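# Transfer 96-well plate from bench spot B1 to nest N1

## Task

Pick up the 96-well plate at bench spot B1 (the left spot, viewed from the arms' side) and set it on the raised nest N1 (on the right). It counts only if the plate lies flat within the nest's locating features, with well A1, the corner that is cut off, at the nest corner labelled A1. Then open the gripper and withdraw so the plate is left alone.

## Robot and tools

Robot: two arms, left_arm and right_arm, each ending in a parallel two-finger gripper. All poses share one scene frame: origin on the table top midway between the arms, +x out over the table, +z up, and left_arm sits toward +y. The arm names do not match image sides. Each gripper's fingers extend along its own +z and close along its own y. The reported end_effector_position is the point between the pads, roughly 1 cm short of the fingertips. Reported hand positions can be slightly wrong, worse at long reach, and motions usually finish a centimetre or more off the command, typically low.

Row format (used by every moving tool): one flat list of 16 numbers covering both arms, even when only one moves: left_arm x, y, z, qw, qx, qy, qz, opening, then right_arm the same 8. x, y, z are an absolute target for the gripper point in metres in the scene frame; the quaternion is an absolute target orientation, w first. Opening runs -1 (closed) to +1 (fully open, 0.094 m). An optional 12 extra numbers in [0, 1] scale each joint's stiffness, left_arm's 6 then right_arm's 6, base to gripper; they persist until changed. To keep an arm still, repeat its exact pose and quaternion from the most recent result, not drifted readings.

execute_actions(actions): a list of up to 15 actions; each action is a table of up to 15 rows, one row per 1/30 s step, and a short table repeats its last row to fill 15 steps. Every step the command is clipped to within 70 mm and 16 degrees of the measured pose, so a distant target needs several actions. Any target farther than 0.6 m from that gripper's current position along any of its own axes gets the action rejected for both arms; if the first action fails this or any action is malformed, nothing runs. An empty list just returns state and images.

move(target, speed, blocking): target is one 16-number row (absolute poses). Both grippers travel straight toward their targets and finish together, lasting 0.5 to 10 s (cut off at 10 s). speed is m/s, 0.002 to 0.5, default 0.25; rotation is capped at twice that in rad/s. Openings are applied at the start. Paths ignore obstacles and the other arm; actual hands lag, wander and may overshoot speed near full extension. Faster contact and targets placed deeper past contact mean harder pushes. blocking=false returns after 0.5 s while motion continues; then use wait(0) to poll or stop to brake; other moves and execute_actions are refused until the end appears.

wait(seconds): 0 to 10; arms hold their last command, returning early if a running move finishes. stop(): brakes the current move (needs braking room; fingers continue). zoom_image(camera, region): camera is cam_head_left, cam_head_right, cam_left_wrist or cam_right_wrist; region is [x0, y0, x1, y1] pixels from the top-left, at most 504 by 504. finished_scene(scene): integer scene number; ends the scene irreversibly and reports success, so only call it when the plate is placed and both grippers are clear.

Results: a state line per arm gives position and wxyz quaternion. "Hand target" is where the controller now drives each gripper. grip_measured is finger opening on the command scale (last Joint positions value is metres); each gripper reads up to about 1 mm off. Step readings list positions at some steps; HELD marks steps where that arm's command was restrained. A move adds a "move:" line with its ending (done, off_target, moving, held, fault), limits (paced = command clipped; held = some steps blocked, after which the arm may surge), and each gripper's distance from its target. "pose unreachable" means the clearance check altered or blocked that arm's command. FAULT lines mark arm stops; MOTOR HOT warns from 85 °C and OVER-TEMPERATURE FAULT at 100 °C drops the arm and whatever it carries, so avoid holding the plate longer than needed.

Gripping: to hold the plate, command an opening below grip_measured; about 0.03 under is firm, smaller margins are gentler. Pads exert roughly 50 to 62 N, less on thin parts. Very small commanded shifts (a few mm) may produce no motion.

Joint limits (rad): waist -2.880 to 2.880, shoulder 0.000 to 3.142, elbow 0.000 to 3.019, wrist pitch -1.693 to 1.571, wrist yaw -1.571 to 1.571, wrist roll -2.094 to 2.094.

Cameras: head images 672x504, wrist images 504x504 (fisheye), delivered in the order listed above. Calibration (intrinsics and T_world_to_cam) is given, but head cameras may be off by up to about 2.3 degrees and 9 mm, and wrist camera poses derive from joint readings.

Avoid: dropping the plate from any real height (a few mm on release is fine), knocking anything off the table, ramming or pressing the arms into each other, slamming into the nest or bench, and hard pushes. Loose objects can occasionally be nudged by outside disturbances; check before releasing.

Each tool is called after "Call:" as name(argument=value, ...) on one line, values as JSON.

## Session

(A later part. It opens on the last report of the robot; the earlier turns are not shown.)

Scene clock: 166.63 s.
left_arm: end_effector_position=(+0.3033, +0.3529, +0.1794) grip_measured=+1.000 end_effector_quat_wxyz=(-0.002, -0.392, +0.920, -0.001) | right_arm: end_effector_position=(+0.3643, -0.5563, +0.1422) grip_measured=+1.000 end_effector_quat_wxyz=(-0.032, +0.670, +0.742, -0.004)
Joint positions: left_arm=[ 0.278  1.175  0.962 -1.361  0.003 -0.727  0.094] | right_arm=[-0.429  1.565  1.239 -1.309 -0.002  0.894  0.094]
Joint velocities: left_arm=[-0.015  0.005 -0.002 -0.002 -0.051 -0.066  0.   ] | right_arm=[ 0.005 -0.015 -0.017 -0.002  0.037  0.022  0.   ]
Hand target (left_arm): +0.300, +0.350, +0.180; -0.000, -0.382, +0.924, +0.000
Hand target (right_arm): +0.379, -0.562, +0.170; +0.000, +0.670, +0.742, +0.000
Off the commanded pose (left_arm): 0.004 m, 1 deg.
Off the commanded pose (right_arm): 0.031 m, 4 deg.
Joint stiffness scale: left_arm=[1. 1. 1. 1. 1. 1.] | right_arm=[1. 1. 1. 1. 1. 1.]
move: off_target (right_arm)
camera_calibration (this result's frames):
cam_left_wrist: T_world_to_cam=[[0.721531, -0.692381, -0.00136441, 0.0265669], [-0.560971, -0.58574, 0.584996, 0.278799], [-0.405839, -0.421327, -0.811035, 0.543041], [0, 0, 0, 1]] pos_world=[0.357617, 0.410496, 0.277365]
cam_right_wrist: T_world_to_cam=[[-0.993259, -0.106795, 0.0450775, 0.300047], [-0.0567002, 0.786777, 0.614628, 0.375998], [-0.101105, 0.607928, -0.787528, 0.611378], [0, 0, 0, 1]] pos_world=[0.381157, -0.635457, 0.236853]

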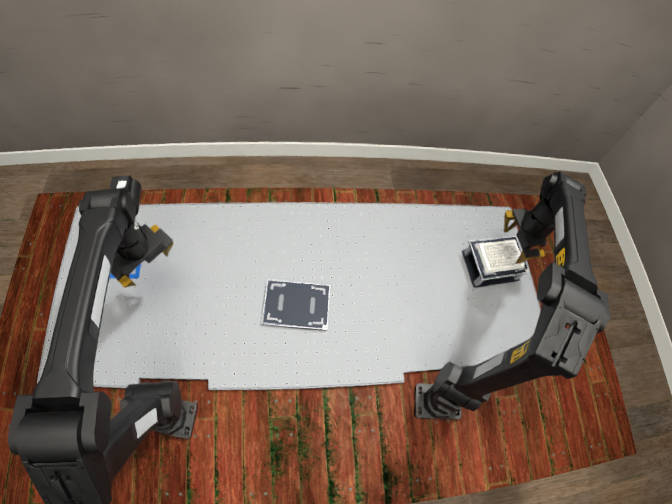

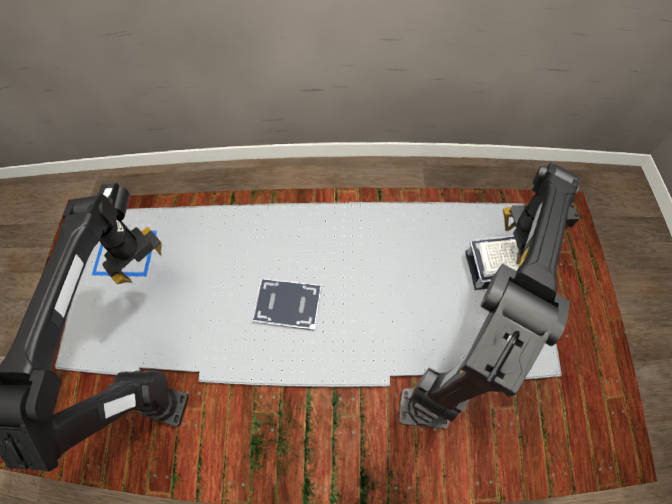

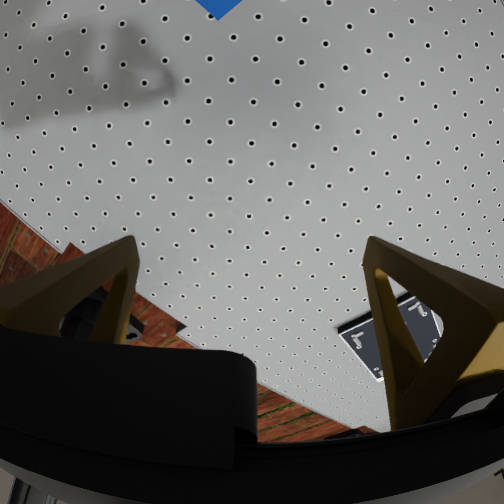

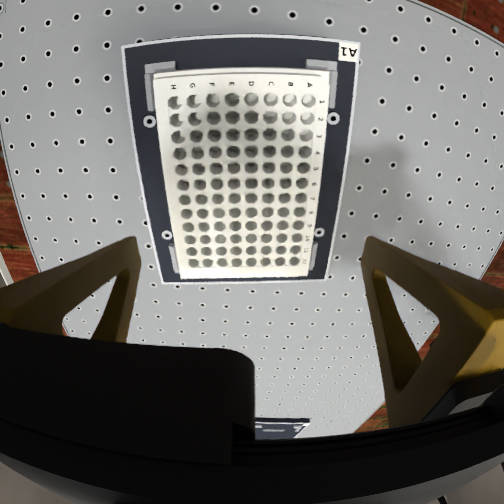

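Call:
move(target=[0.30,0.35,0.18,0,0.38,-0.92,0,1, 0.36,-0.46,0.16,0,0.670,0.742,0,-1], speed=0.08)

Call:
move(target=[0.30,0.35,0.18,0,0.38,-0.92,0,1, 0.356,-0.462,0.082,0,0.670,0.742,0,-1], speed=0.03)

Call:
zoom_image(camera="cam_head_left", region=[430, 200, 550, 295])

Scene clock: 173.20 s.
left_arm: end_effector_position=(+0.3033, +0.3529, +0.1794) grip_measured=+1.000 end_effector_quat_wxyz=(-0.002, -0.392, +0.920, -0.001) | right_arm: end_effector_position=(+0.3575, -0.4628, +0.1545) grip_measured=-0.994 end_effector_quat_wxyz=(-0.011, +0.669, +0.744, -0.005)
Joint positions: left_arm=[ 0.278  1.175  0.962 -1.361  0.003 -0.727  0.094] | right_arm=[-0.231  1.405  1.099 -1.29   0.001  1.088  0.   ]
Joint velocities: left_arm=[-0.005 -0.005 -0.007  0.007  0.037 -0.022  0.   ] | right_arm=[-0.024 -0.005 -0.017 -0.027  0.007  0.066  0.   ]
Hand target (left_arm): +0.300, +0.350, +0.180; -0.000, -0.382, +0.924, +0.000
Hand target (right_arm): +0.361, -0.461, +0.160; +0.002, +0.670, +0.742, -0.001
Off the commanded pose (left_arm): 0.004 m, 1 deg.
Off the commanded pose (right_arm): 0.007 m, 1 deg.
Joint stiffness scale: left_arm=[1. 1. 1. 1. 1. 1.] | right_arm=[1. 1. 1. 1. 1. 1.]
move: done
camera_calibration (this result's frames):
cam_left_wrist: T_world_to_cam=[[0.721531, -0.692381, -0.00136441, 0.0265669], [-0.560971, -0.58574, 0.584996, 0.278799], [-0.405839, -0.421327, -0.811035, 0.543041], [0, 0, 0, 1]] pos_world=[0.357617, 0.410496, 0.277365]
cam_right_wrist: T_world_to_cam=[[-0.99374, -0.109973, 0.0196738, 0.305383], [-0.0772696, 0.803758, 0.589918, 0.313508], [-0.0806881, 0.584705, -0.807223, 0.54847], [0, 0, 0, 1]] pos_world=[0.371951, -0.539094, 0.251786]

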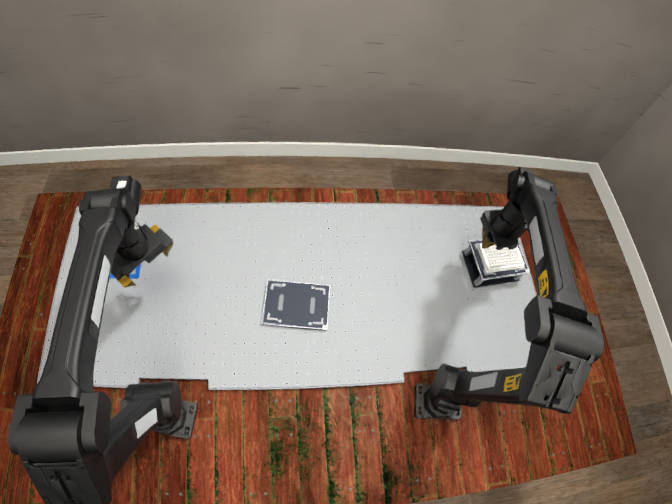

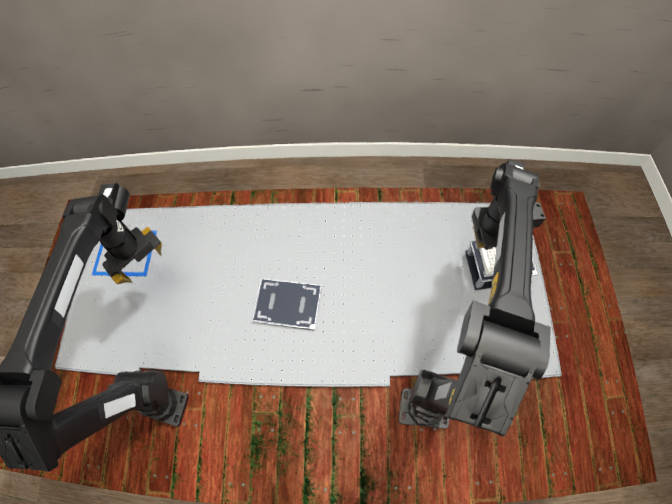

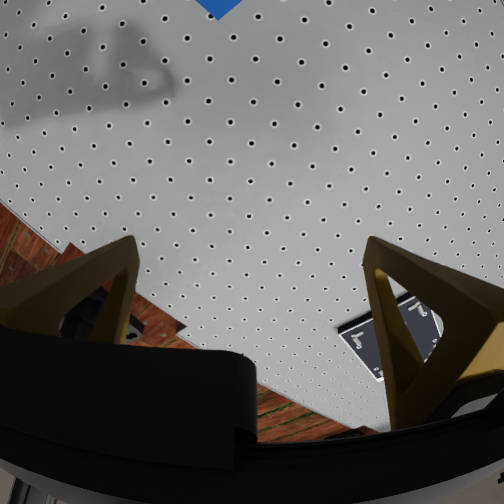

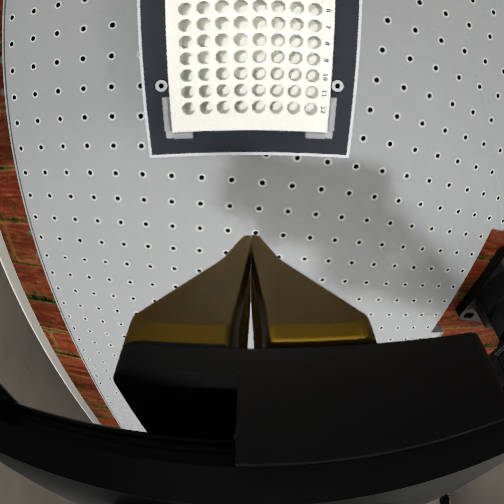

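Scene clock: 175.90 s.
left_arm: end_effector_position=(+0.3033, +0.3529, +0.1794) grip_measured=+1.000 end_effector_quat_wxyz=(-0.002, -0.392, +0.920, -0.001) | right_arm: end_effector_position=(+0.3523, -0.4607, +0.0850) grip_measured=-0.994 end_effector_quat_wxyz=(-0.001, +0.669, +0.743, -0.001)
Joint positions: left_arm=[ 0.278  1.175  0.962 -1.361  0.003 -0.727  0.094] | right_arm=[-0.231  1.453  0.951 -1.072  0.001  1.088  0.   ]
Joint velocities: left_arm=[-0.005 -0.005 -0.002 -0.007  0.007 -0.037  0.   ] | right_arm=[-0.015  0.005 -0.032  0.007 -0.037 -0.007 -0.   ]
Hand target (left_arm): +0.300, +0.350, +0.180; -0.000, -0.382, +0.924, +0.000
Hand target (right_arm): +0.355, -0.461, +0.082; -0.000, +0.670, +0.742, -0.000
Off the commanded pose (left_arm): 0.004 m, 1 deg.
Off the commanded pose (right_arm): 0.005 m, 0 deg.
Joint stiffness scale: left_arm=[1. 1. 1. 1. 1. 1.] | right_arm=[1. 1. 1. 1. 1. 1.]
move: done
camera_calibration (this result's frames):
cam_left_wrist: T_world_to_cam=[[0.721531, -0.692381, -0.00136441, 0.0265669], [-0.560971, -0.58574, 0.584996, 0.278799], [-0.405839, -0.421327, -0.811035, 0.543041], [0, 0, 0, 1]] pos_world=[0.357617, 0.410496, 0.277365]
cam_right_wrist: T_world_to_cam=[[-0.993985, -0.109513, 0.000458152, 0.30377], [-0.088807, 0.808479, 0.581786, 0.359402], [-0.0640838, 0.578246, -0.813342, 0.48244], [0, 0, 0, 1]] pos_world=[0.364777, -0.536271, 0.183155]

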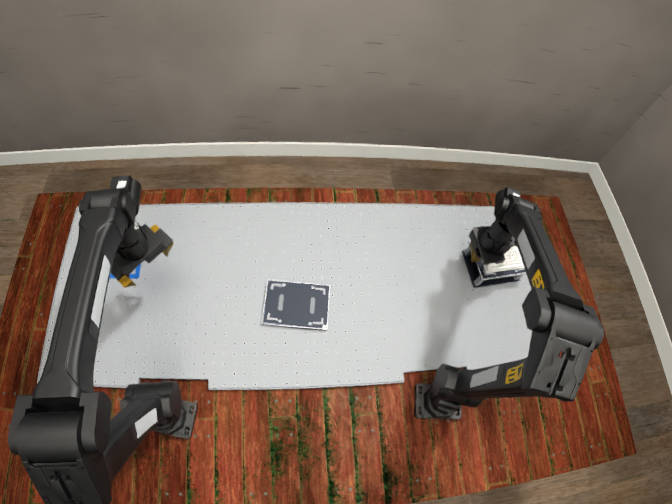

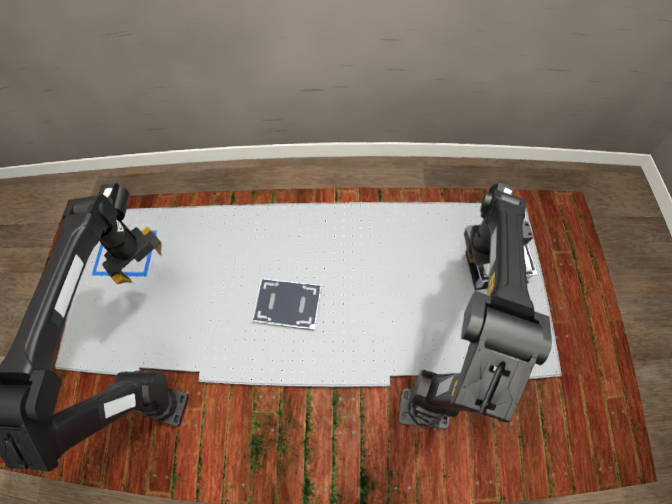

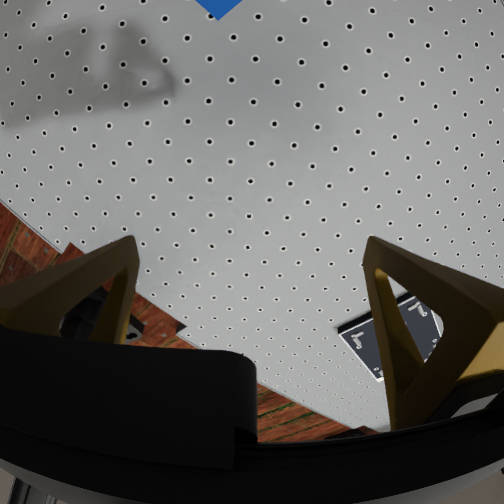

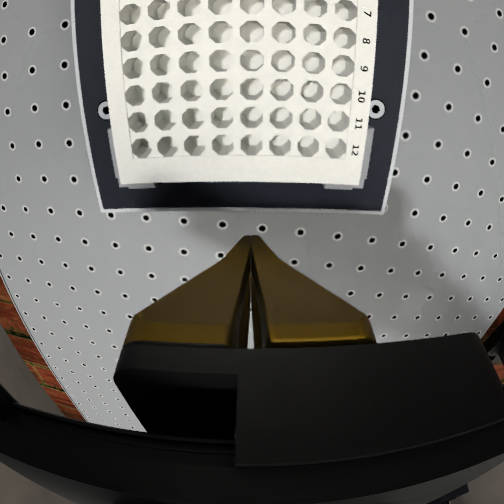

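Region (430, 200, 550, 295) of cam_head_left's 672x504 image, scaled by 4.200, with more detail than that image has; it fills the top 399 rows of this view, and the rest is white.

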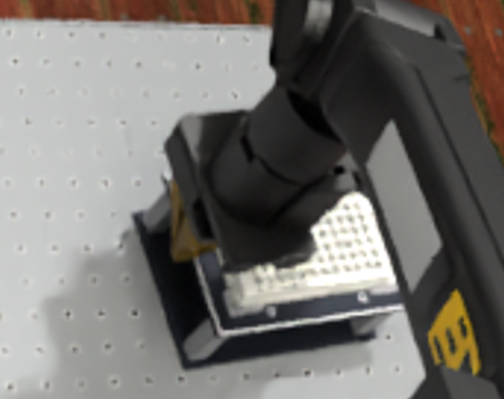

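Call:
move(target=[0.30,0.35,0.18,0,0.38,-0.92,0,1, 0.357,-0.490,0.080,0,0.670,0.742,0,-1], speed=0.01)

Scene clock: 181.77 s.
left_arm: end_effector_position=(+0.3033, +0.3529, +0.1794) grip_measured=+1.000 end_effector_quat_wxyz=(-0.002, -0.392, +0.920, -0.001) | right_arm: end_effector_position=(+0.3453, -0.4760, +0.0779) grip_measured=-0.994 end_effector_quat_wxyz=(-0.010, +0.667, +0.745, -0.002)
Joint positions: left_arm=[ 0.278  1.175  0.962 -1.361  0.003 -0.727  0.094] | right_arm=[-0.278  1.473  0.951 -1.07  -0.002  1.038  0.   ]
Joint velocities: left_arm=[-0.005 -0.015  0.017 -0.002  0.007 -0.051  0.   ] | right_arm=[-0.005 -0.005  0.007 -0.002  0.081  0.051  0.002]
Hand target (left_arm): +0.300, +0.350, +0.180; -0.000, -0.382, +0.924, +0.000
Hand target (right_arm): +0.356, -0.489, +0.080; -0.000, +0.670, +0.742, +0.000
Off the commanded pose (left_arm): 0.004 m, 1 deg.
Off the commanded pose (right_arm): 0.018 m, 1 deg.
Joint stiffness scale: left_arm=[1. 1. 1. 1. 1. 1.] | right_arm=[1. 1. 1. 1. 1. 1.]
move: off_target (right_arm)
camera_calibration (this result's frames):
cam_left_wrist: T_world_to_cam=[[0.721531, -0.692381, -0.00136441, 0.0265669], [-0.560971, -0.58574, 0.584996, 0.278799], [-0.405839, -0.421327, -0.811035, 0.543041], [0, 0, 0, 1]] pos_world=[0.357617, 0.410496, 0.277365]
cam_right_wrist: T_world_to_cam=[[-0.993416, -0.113716, 0.0139013, 0.291865], [-0.0834809, 0.801647, 0.59194, 0.369383], [-0.0784569, 0.586882, -0.805862, 0.493564], [0, 0, 0, 1]] pos_world=[0.359504, -0.552589, 0.175035]

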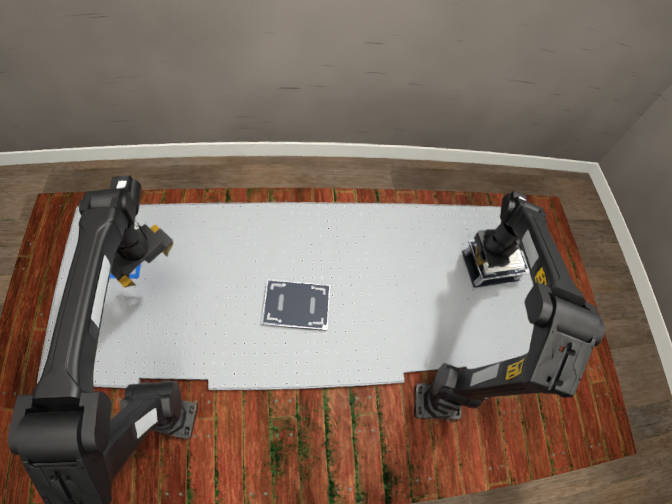

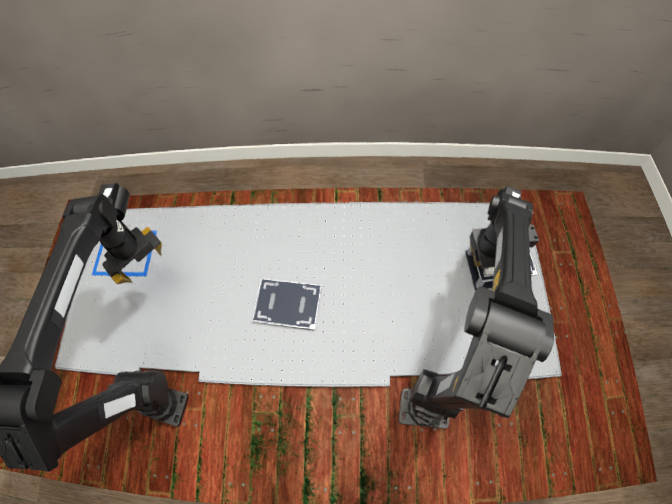

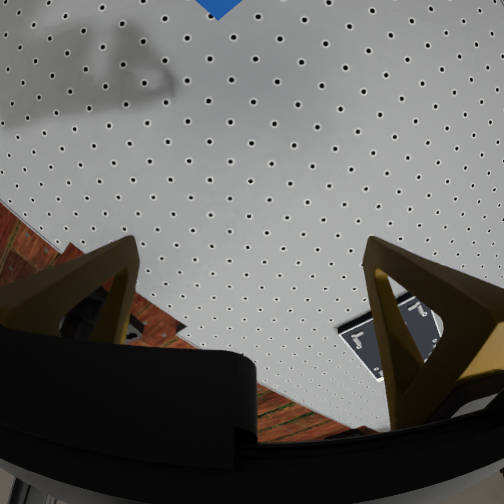

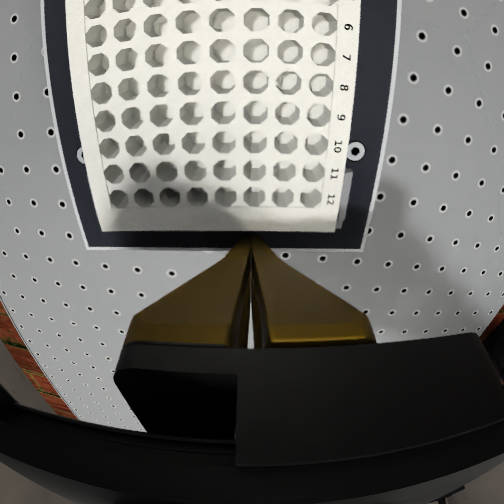

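Call:
move(target=[0.30,0.35,0.18,0,0.38,-0.92,0,1, 0.362,-0.500,0.090,0,0.670,0.742,0,-1], speed=0.008)

Scene clock: 187.57 s.
left_arm: end_effector_position=(+0.3033, +0.3529, +0.1794) grip_measured=+1.000 end_effector_quat_wxyz=(-0.002, -0.392, +0.920, -0.001) | right_arm: end_effector_position=(+0.3458, -0.4822, +0.0783) grip_measured=-0.994 end_effector_quat_wxyz=(-0.018, +0.667, +0.745, -0.004)
Joint positions: left_arm=[ 0.278  1.175  0.962 -1.361  0.003 -0.727  0.094] | right_arm=[-0.292  1.49   0.971 -1.089 -0.003  1.022  0.   ]
Joint velocities: left_arm=[ 0.005 -0.005  0.022 -0.012 -0.037 -0.095  0.   ] | right_arm=[-0.015 -0.015  0.022 -0.007 -0.051 -0.037 -0.001]
Hand target (left_arm): +0.300, +0.350, +0.180; -0.000, -0.382, +0.924, +0.000
Hand target (right_arm): +0.361, -0.500, +0.090; -0.000, +0.670, +0.742, -0.000
Off the commanded pose (left_arm): 0.004 m, 1 deg.
Off the commanded pose (right_arm): 0.027 m, 2 deg.
Joint stiffness scale: left_arm=[1. 1. 1. 1. 1. 1.] | right_arm=[1. 1. 1. 1. 1. 1.]
move: off_target (right_arm)
camera_calibration (this result's frames):
cam_left_wrist: T_world_to_cam=[[0.721531, -0.692381, -0.00136441, 0.0265669], [-0.560971, -0.58574, 0.584996, 0.278799], [-0.405839, -0.421327, -0.811035, 0.543041], [0, 0, 0, 1]] pos_world=[0.357617, 0.410496, 0.277365]
cam_right_wrist: T_world_to_cam=[[-0.992959, -0.115362, 0.0269251, 0.289672], [-0.0763335, 0.796896, 0.599275, 0.368753], [-0.0905901, 0.593, -0.80009, 0.504247], [0, 0, 0, 1]] pos_world=[0.361461, -0.559459, 0.174659]

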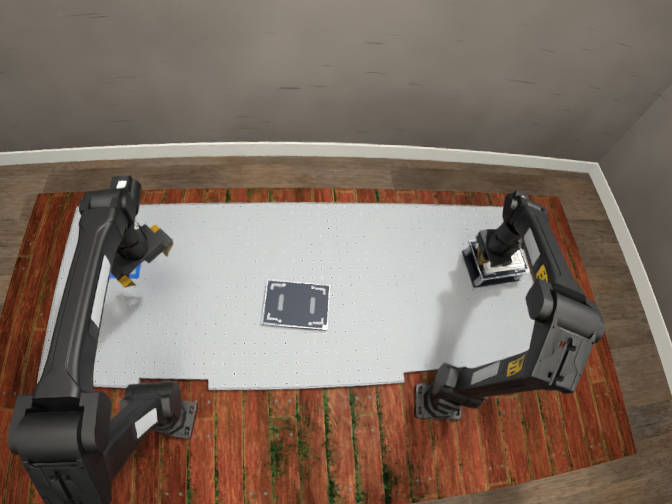

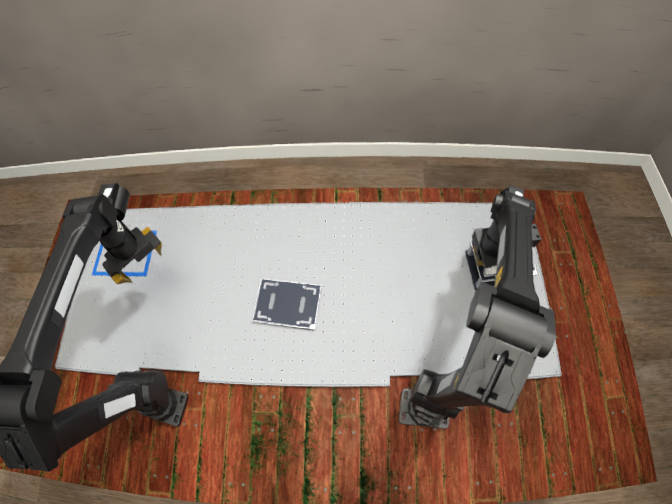

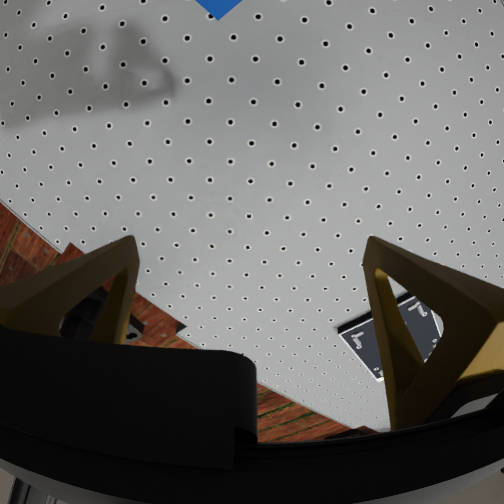

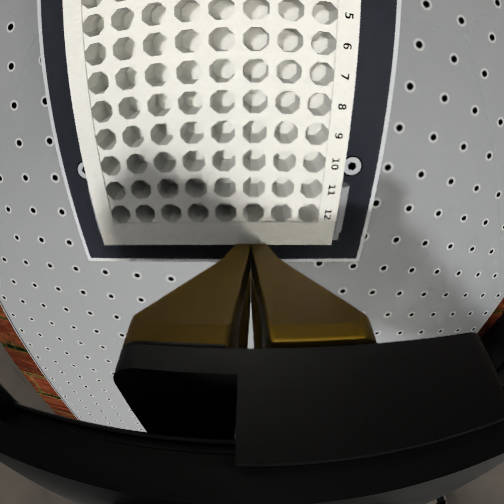

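Likely in contact. Back off and look.

Call:
move(target=[0.30,0.35,0.18,0,0.38,-0.92,0,1, 0.35,-0.455,0.10,0,0.670,0.742,0,-1], speed=0.03)

Call:
move(target=[0.30,0.35,0.18,0,0.38,-0.92,0,1, 0.30,-0.33,0.20,0,0.38,0.92,0,-1], speed=0.15)

Call:
zoom_image(camera="cam_head_left", region=[450, 220, 550, 295])

Call:
zoom_image(camera="cam_head_right", region=[450, 220, 550, 295])

Scene clock: 192.63 s.
left_arm: end_effector_position=(+0.3033, +0.3529, +0.1794) grip_measured=+1.000 end_effector_quat_wxyz=(-0.002, -0.392, +0.920, -0.001) | right_arm: end_effector_position=(+0.3511, -0.4604, +0.0937) grip_measured=-0.994 end_effector_quat_wxyz=(-0.004, +0.670, +0.742, -0.001)
Joint positions: left_arm=[ 0.278  1.175  0.962 -1.361  0.003 -0.727  0.094] | right_arm=[-0.233  1.442  0.965 -1.102 -0.001  1.091  0.   ]
Joint velocities: left_arm=[-0.015  0.005 -0.012 -0.012 -0.022 -0.11   0.   ] | right_arm=[-0.015 -0.005  0.007  0.002 -0.037  0.051 -0.001]
Hand target (left_arm): +0.300, +0.350, +0.180; -0.000, -0.382, +0.924, +0.000
Hand target (right_arm): +0.351, -0.455, +0.100; +0.001, +0.670, +0.742, -0.000
Off the commanded pose (left_arm): 0.004 m, 1 deg.
Off the commanded pose (right_arm): 0.008 m, 0 deg.
Joint stiffness scale: left_arm=[1. 1. 1. 1. 1. 1.] | right_arm=[1. 1. 1. 1. 1. 1.]
move: done
camera_calibration (this result's frames):
cam_left_wrist: T_world_to_cam=[[0.721531, -0.692381, -0.00136441, 0.0265669], [-0.560971, -0.58574, 0.584996, 0.278799], [-0.405839, -0.421327, -0.811035, 0.543041], [0, 0, 0, 1]] pos_world=[0.357617, 0.410496, 0.277365]
cam_right_wrist: T_world_to_cam=[[-0.99447, -0.104957, 0.00360822, 0.304585], [-0.0829795, 0.806367, 0.585565, 0.350554], [-0.0643685, 0.582028, -0.810617, 0.490859], [0, 0, 0, 1]] pos_world=[0.363585, -0.536401, 0.191527]

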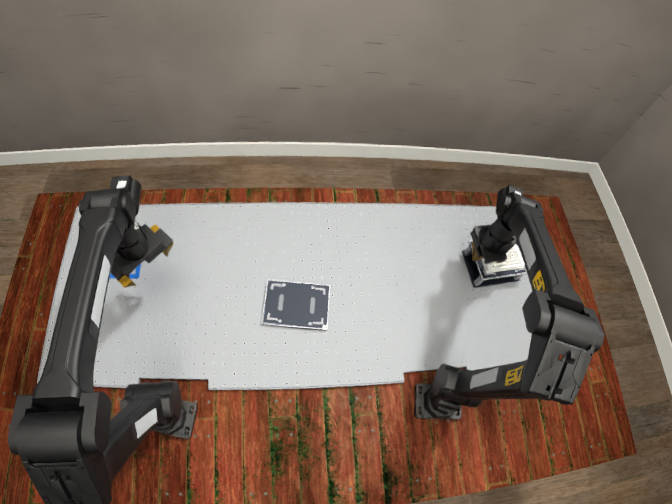

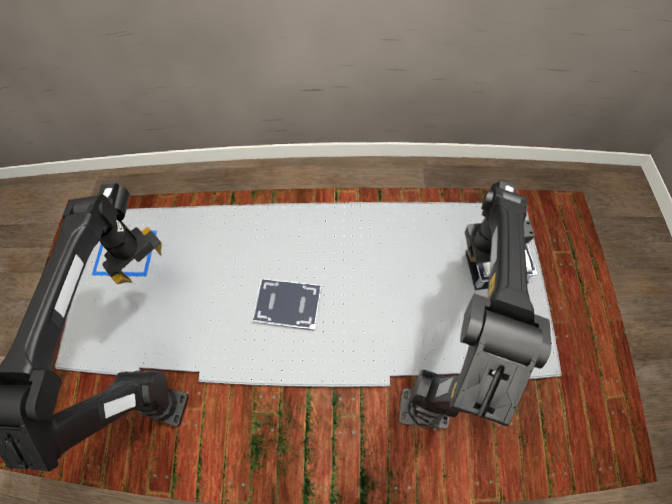

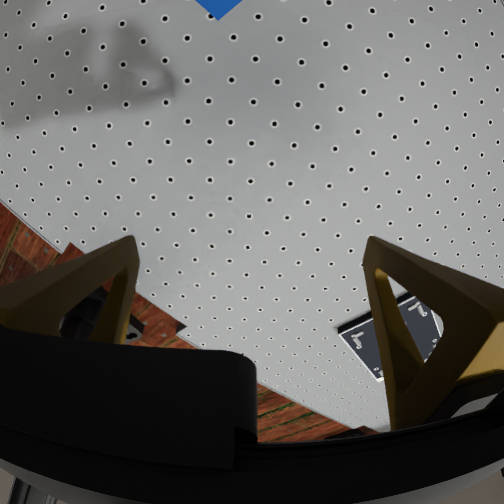

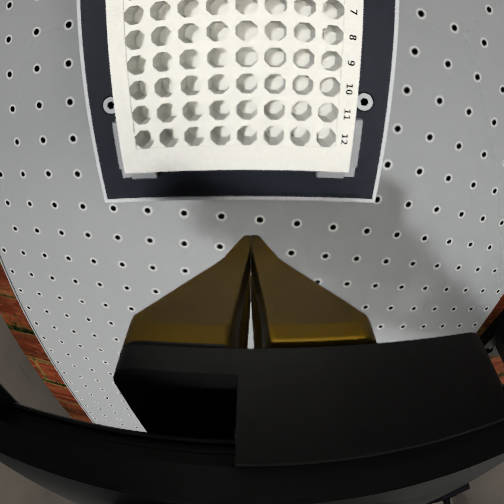

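Scene clock: 195.27 s.
left_arm: end_effector_position=(+0.3033, +0.3529, +0.1794) grip_measured=+1.000 end_effector_quat_wxyz=(-0.002, -0.392, +0.920, -0.001) | right_arm: end_effector_position=(+0.2926, -0.3338, +0.1817) grip_measured=-0.994 end_effector_quat_wxyz=(-0.018, +0.393, +0.919, -0.010)
Joint positions: left_arm=[ 0.278  1.175  0.962 -1.361  0.003 -0.727  0.094] | right_arm=[ 0.105  1.149  0.947 -1.41   0.005  0.767  0.   ]
Joint velocities: left_arm=[ 0.005 -0.005  0.012 -0.017 -0.007  0.081  0.   ] | right_arm=[ 0.005 -0.005 -0.007  0.017  0.037 -0.095 -0.001]
Hand target (left_arm): +0.300, +0.350, +0.180; -0.000, -0.382, +0.924, +0.000
Hand target (right_arm): +0.303, -0.331, +0.200; +0.003, +0.382, +0.924, -0.003
Off the commanded pose (left_arm): 0.004 m, 1 deg.
Off the commanded pose (right_arm): 0.020 m, 3 deg.
Joint stiffness scale: left_arm=[1. 1. 1. 1. 1. 1.] | right_arm=[1. 1. 1. 1. 1. 1.]
move: off_target (right_arm)
camera_calibration (this result's frames):
cam_left_wrist: T_world_to_cam=[[0.721531, -0.692381, -0.00136441, 0.0265669], [-0.560971, -0.58574, 0.584996, 0.278799], [-0.405839, -0.421327, -0.811035, 0.543041], [0, 0, 0, 1]] pos_world=[0.357617, 0.410496, 0.277365]
cam_right_wrist: T_world_to_cam=[[-0.719096, -0.69429, 0.0293539, -0.0226684], [-0.541532, 0.58635, 0.602442, 0.249738], [-0.435482, 0.417318, -0.797622, 0.535945], [0, 0, 0, 1]] pos_world=[0.352334, -0.385832, 0.277694]

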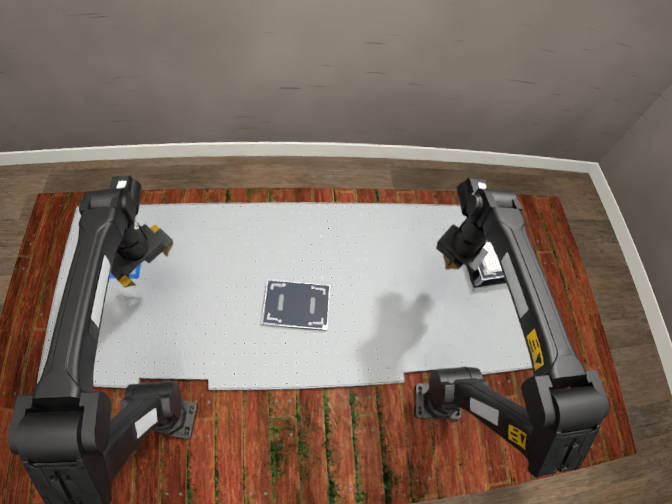

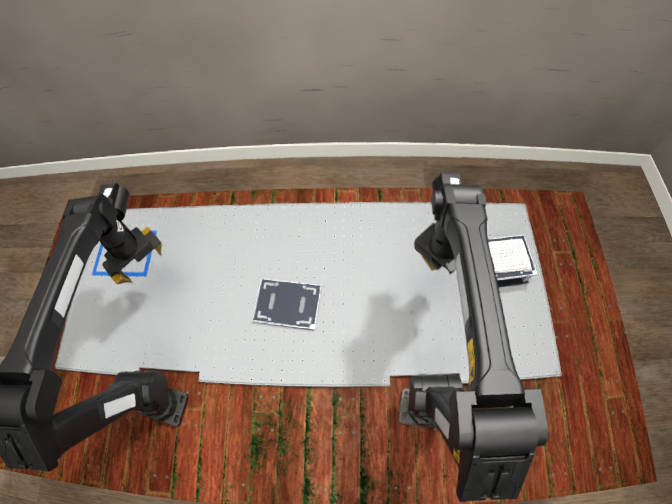

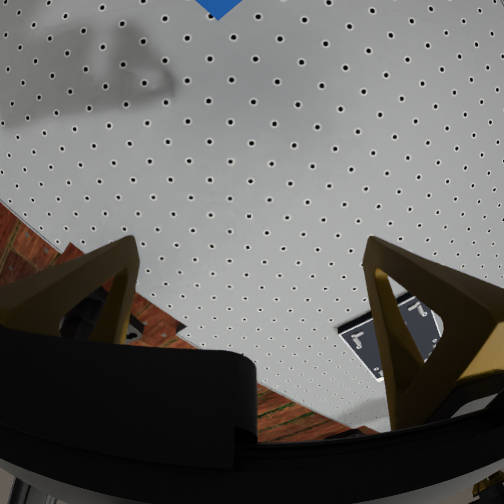

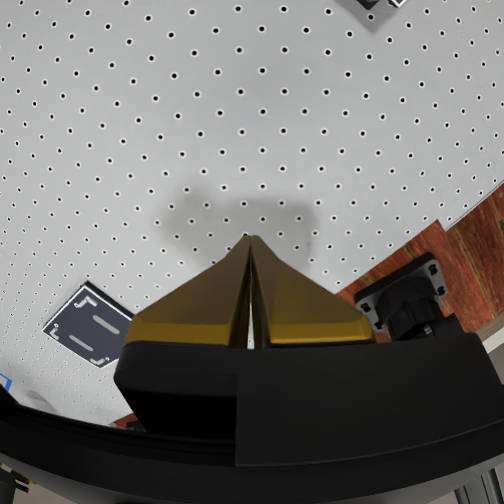

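Region (450, 220, 550, 295) of cam_head_left's 672x504 image, scaled by 5.040, with more detail than that image has; it fills the top 378 rows of this view, and the rest is white.

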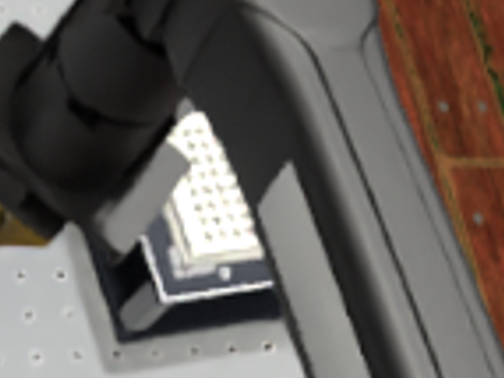

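Region (450, 220, 550, 295) of cam_head_right's 672x504 image, scaled by 5.040, with more detail than that image has; it fills the top 378 rows of this view, and the rest is white.

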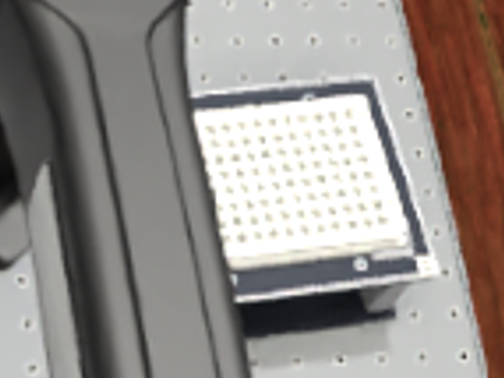

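Need a clear view.

Call:
move(target=[0.30,0.35,0.18,0,0.38,-0.92,0,1, 0.28,-0.14,0.18,0,0,1,0,-1])

Call:
zoom_image(camera="cam_head_left", region=[450, 220, 550, 295])

Call:
zoom_image(camera="cam_head_right", region=[450, 220, 550, 295])

Scene clock: 200.87 s.
left_arm: end_effector_position=(+0.3033, +0.3529, +0.1794) grip_measured=+1.000 end_effector_quat_wxyz=(-0.002, -0.392, +0.920, -0.001) | right_arm: end_effector_position=(+0.2652, -0.1535, +0.1627) grip_measured=-0.994 end_effector_quat_wxyz=(-0.017, +0.010, +1.000, -0.018)
Joint positions: left_arm=[ 0.278  1.175  0.962 -1.361  0.003 -0.727  0.094] | right_arm=[ 0.716  1.224  0.955 -1.35   0.011  0.591  0.   ]
Joint velocities: left_arm=[ 0.005  0.005 -0.002  0.002 -0.081  0.007  0.   ] | right_arm=[-0.005 -0.015 -0.012 -0.012  0.007  0.037  0.001]
Hand target (left_arm): +0.300, +0.350, +0.180; -0.000, -0.382, +0.924, +0.000
Hand target (right_arm): +0.281, -0.141, +0.180; +0.006, +0.000, +1.000, -0.004
Off the commanded pose (left_arm): 0.004 m, 1 deg.
Off the commanded pose (right_arm): 0.027 m, 3 deg.
Joint stiffness scale: left_arm=[1. 1. 1. 1. 1. 1.] | right_arm=[1. 1. 1. 1. 1. 1.]
move: off_target (right_arm)
camera_calibration (this result's frames):
cam_left_wrist: T_world_to_cam=[[0.721531, -0.692381, -0.00136441, 0.0265669], [-0.560971, -0.58574, 0.584996, 0.278799], [-0.405839, -0.421327, -0.811035, 0.543041], [0, 0, 0, 1]] pos_world=[0.357617, 0.410496, 0.277365]
cam_right_wrist: T_world_to_cam=[[-0.0159952, -0.999315, 0.0333764, -0.150525], [-0.792763, 0.0330171, 0.608635, 0.121325], [-0.60932, -0.0167243, -0.792748, 0.412287], [0, 0, 0, 1]] pos_world=[0.34499, -0.147533, 0.258021]

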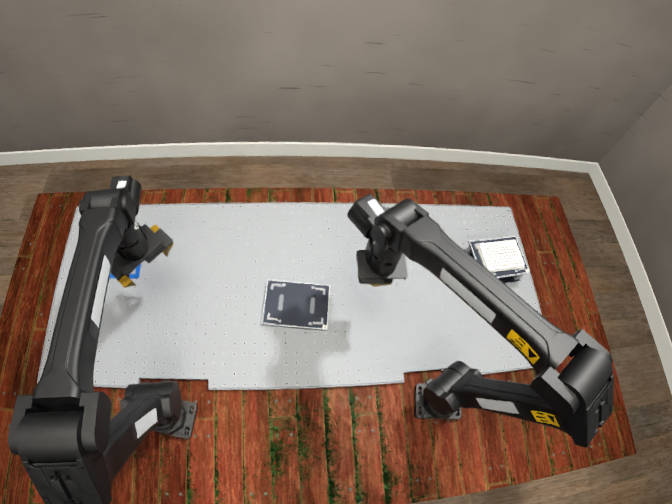

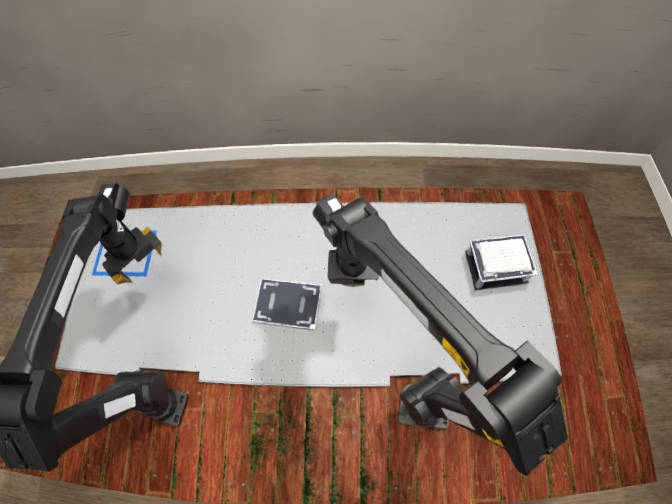

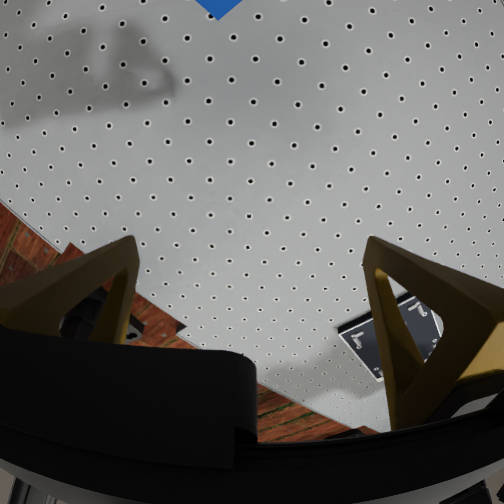

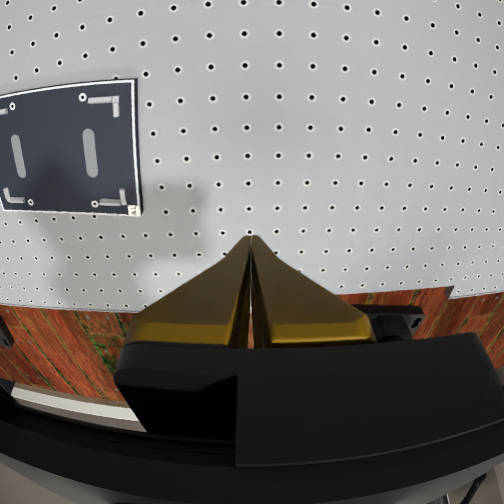

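Region (450, 220, 550, 295) of cam_head_left's 672x504 image, scaled by 5.040, with more detail than that image has; it fills the top 378 rows of this view, and the rest is white.

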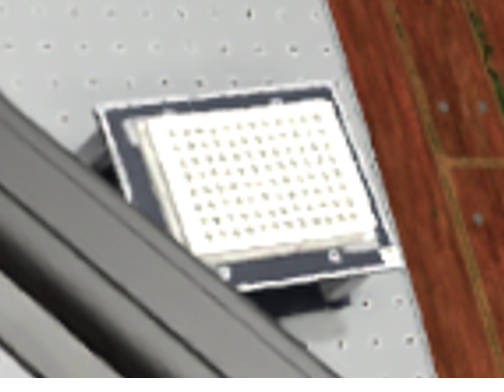

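Region (450, 220, 550, 295) of cam_head_right's 672x504 image, scaled by 5.040, with more detail than that image has; it fills the top 378 rows of this view, and the rest is white.

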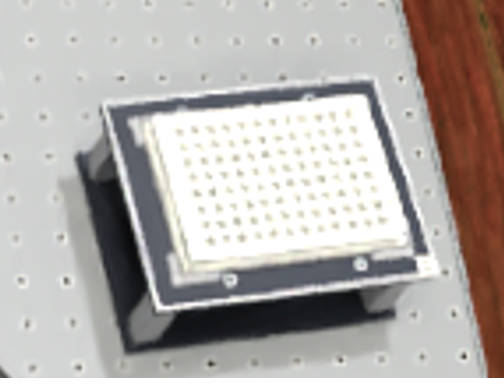

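Call:
finished_scene(scene=1)

The scene is finished: the task was done.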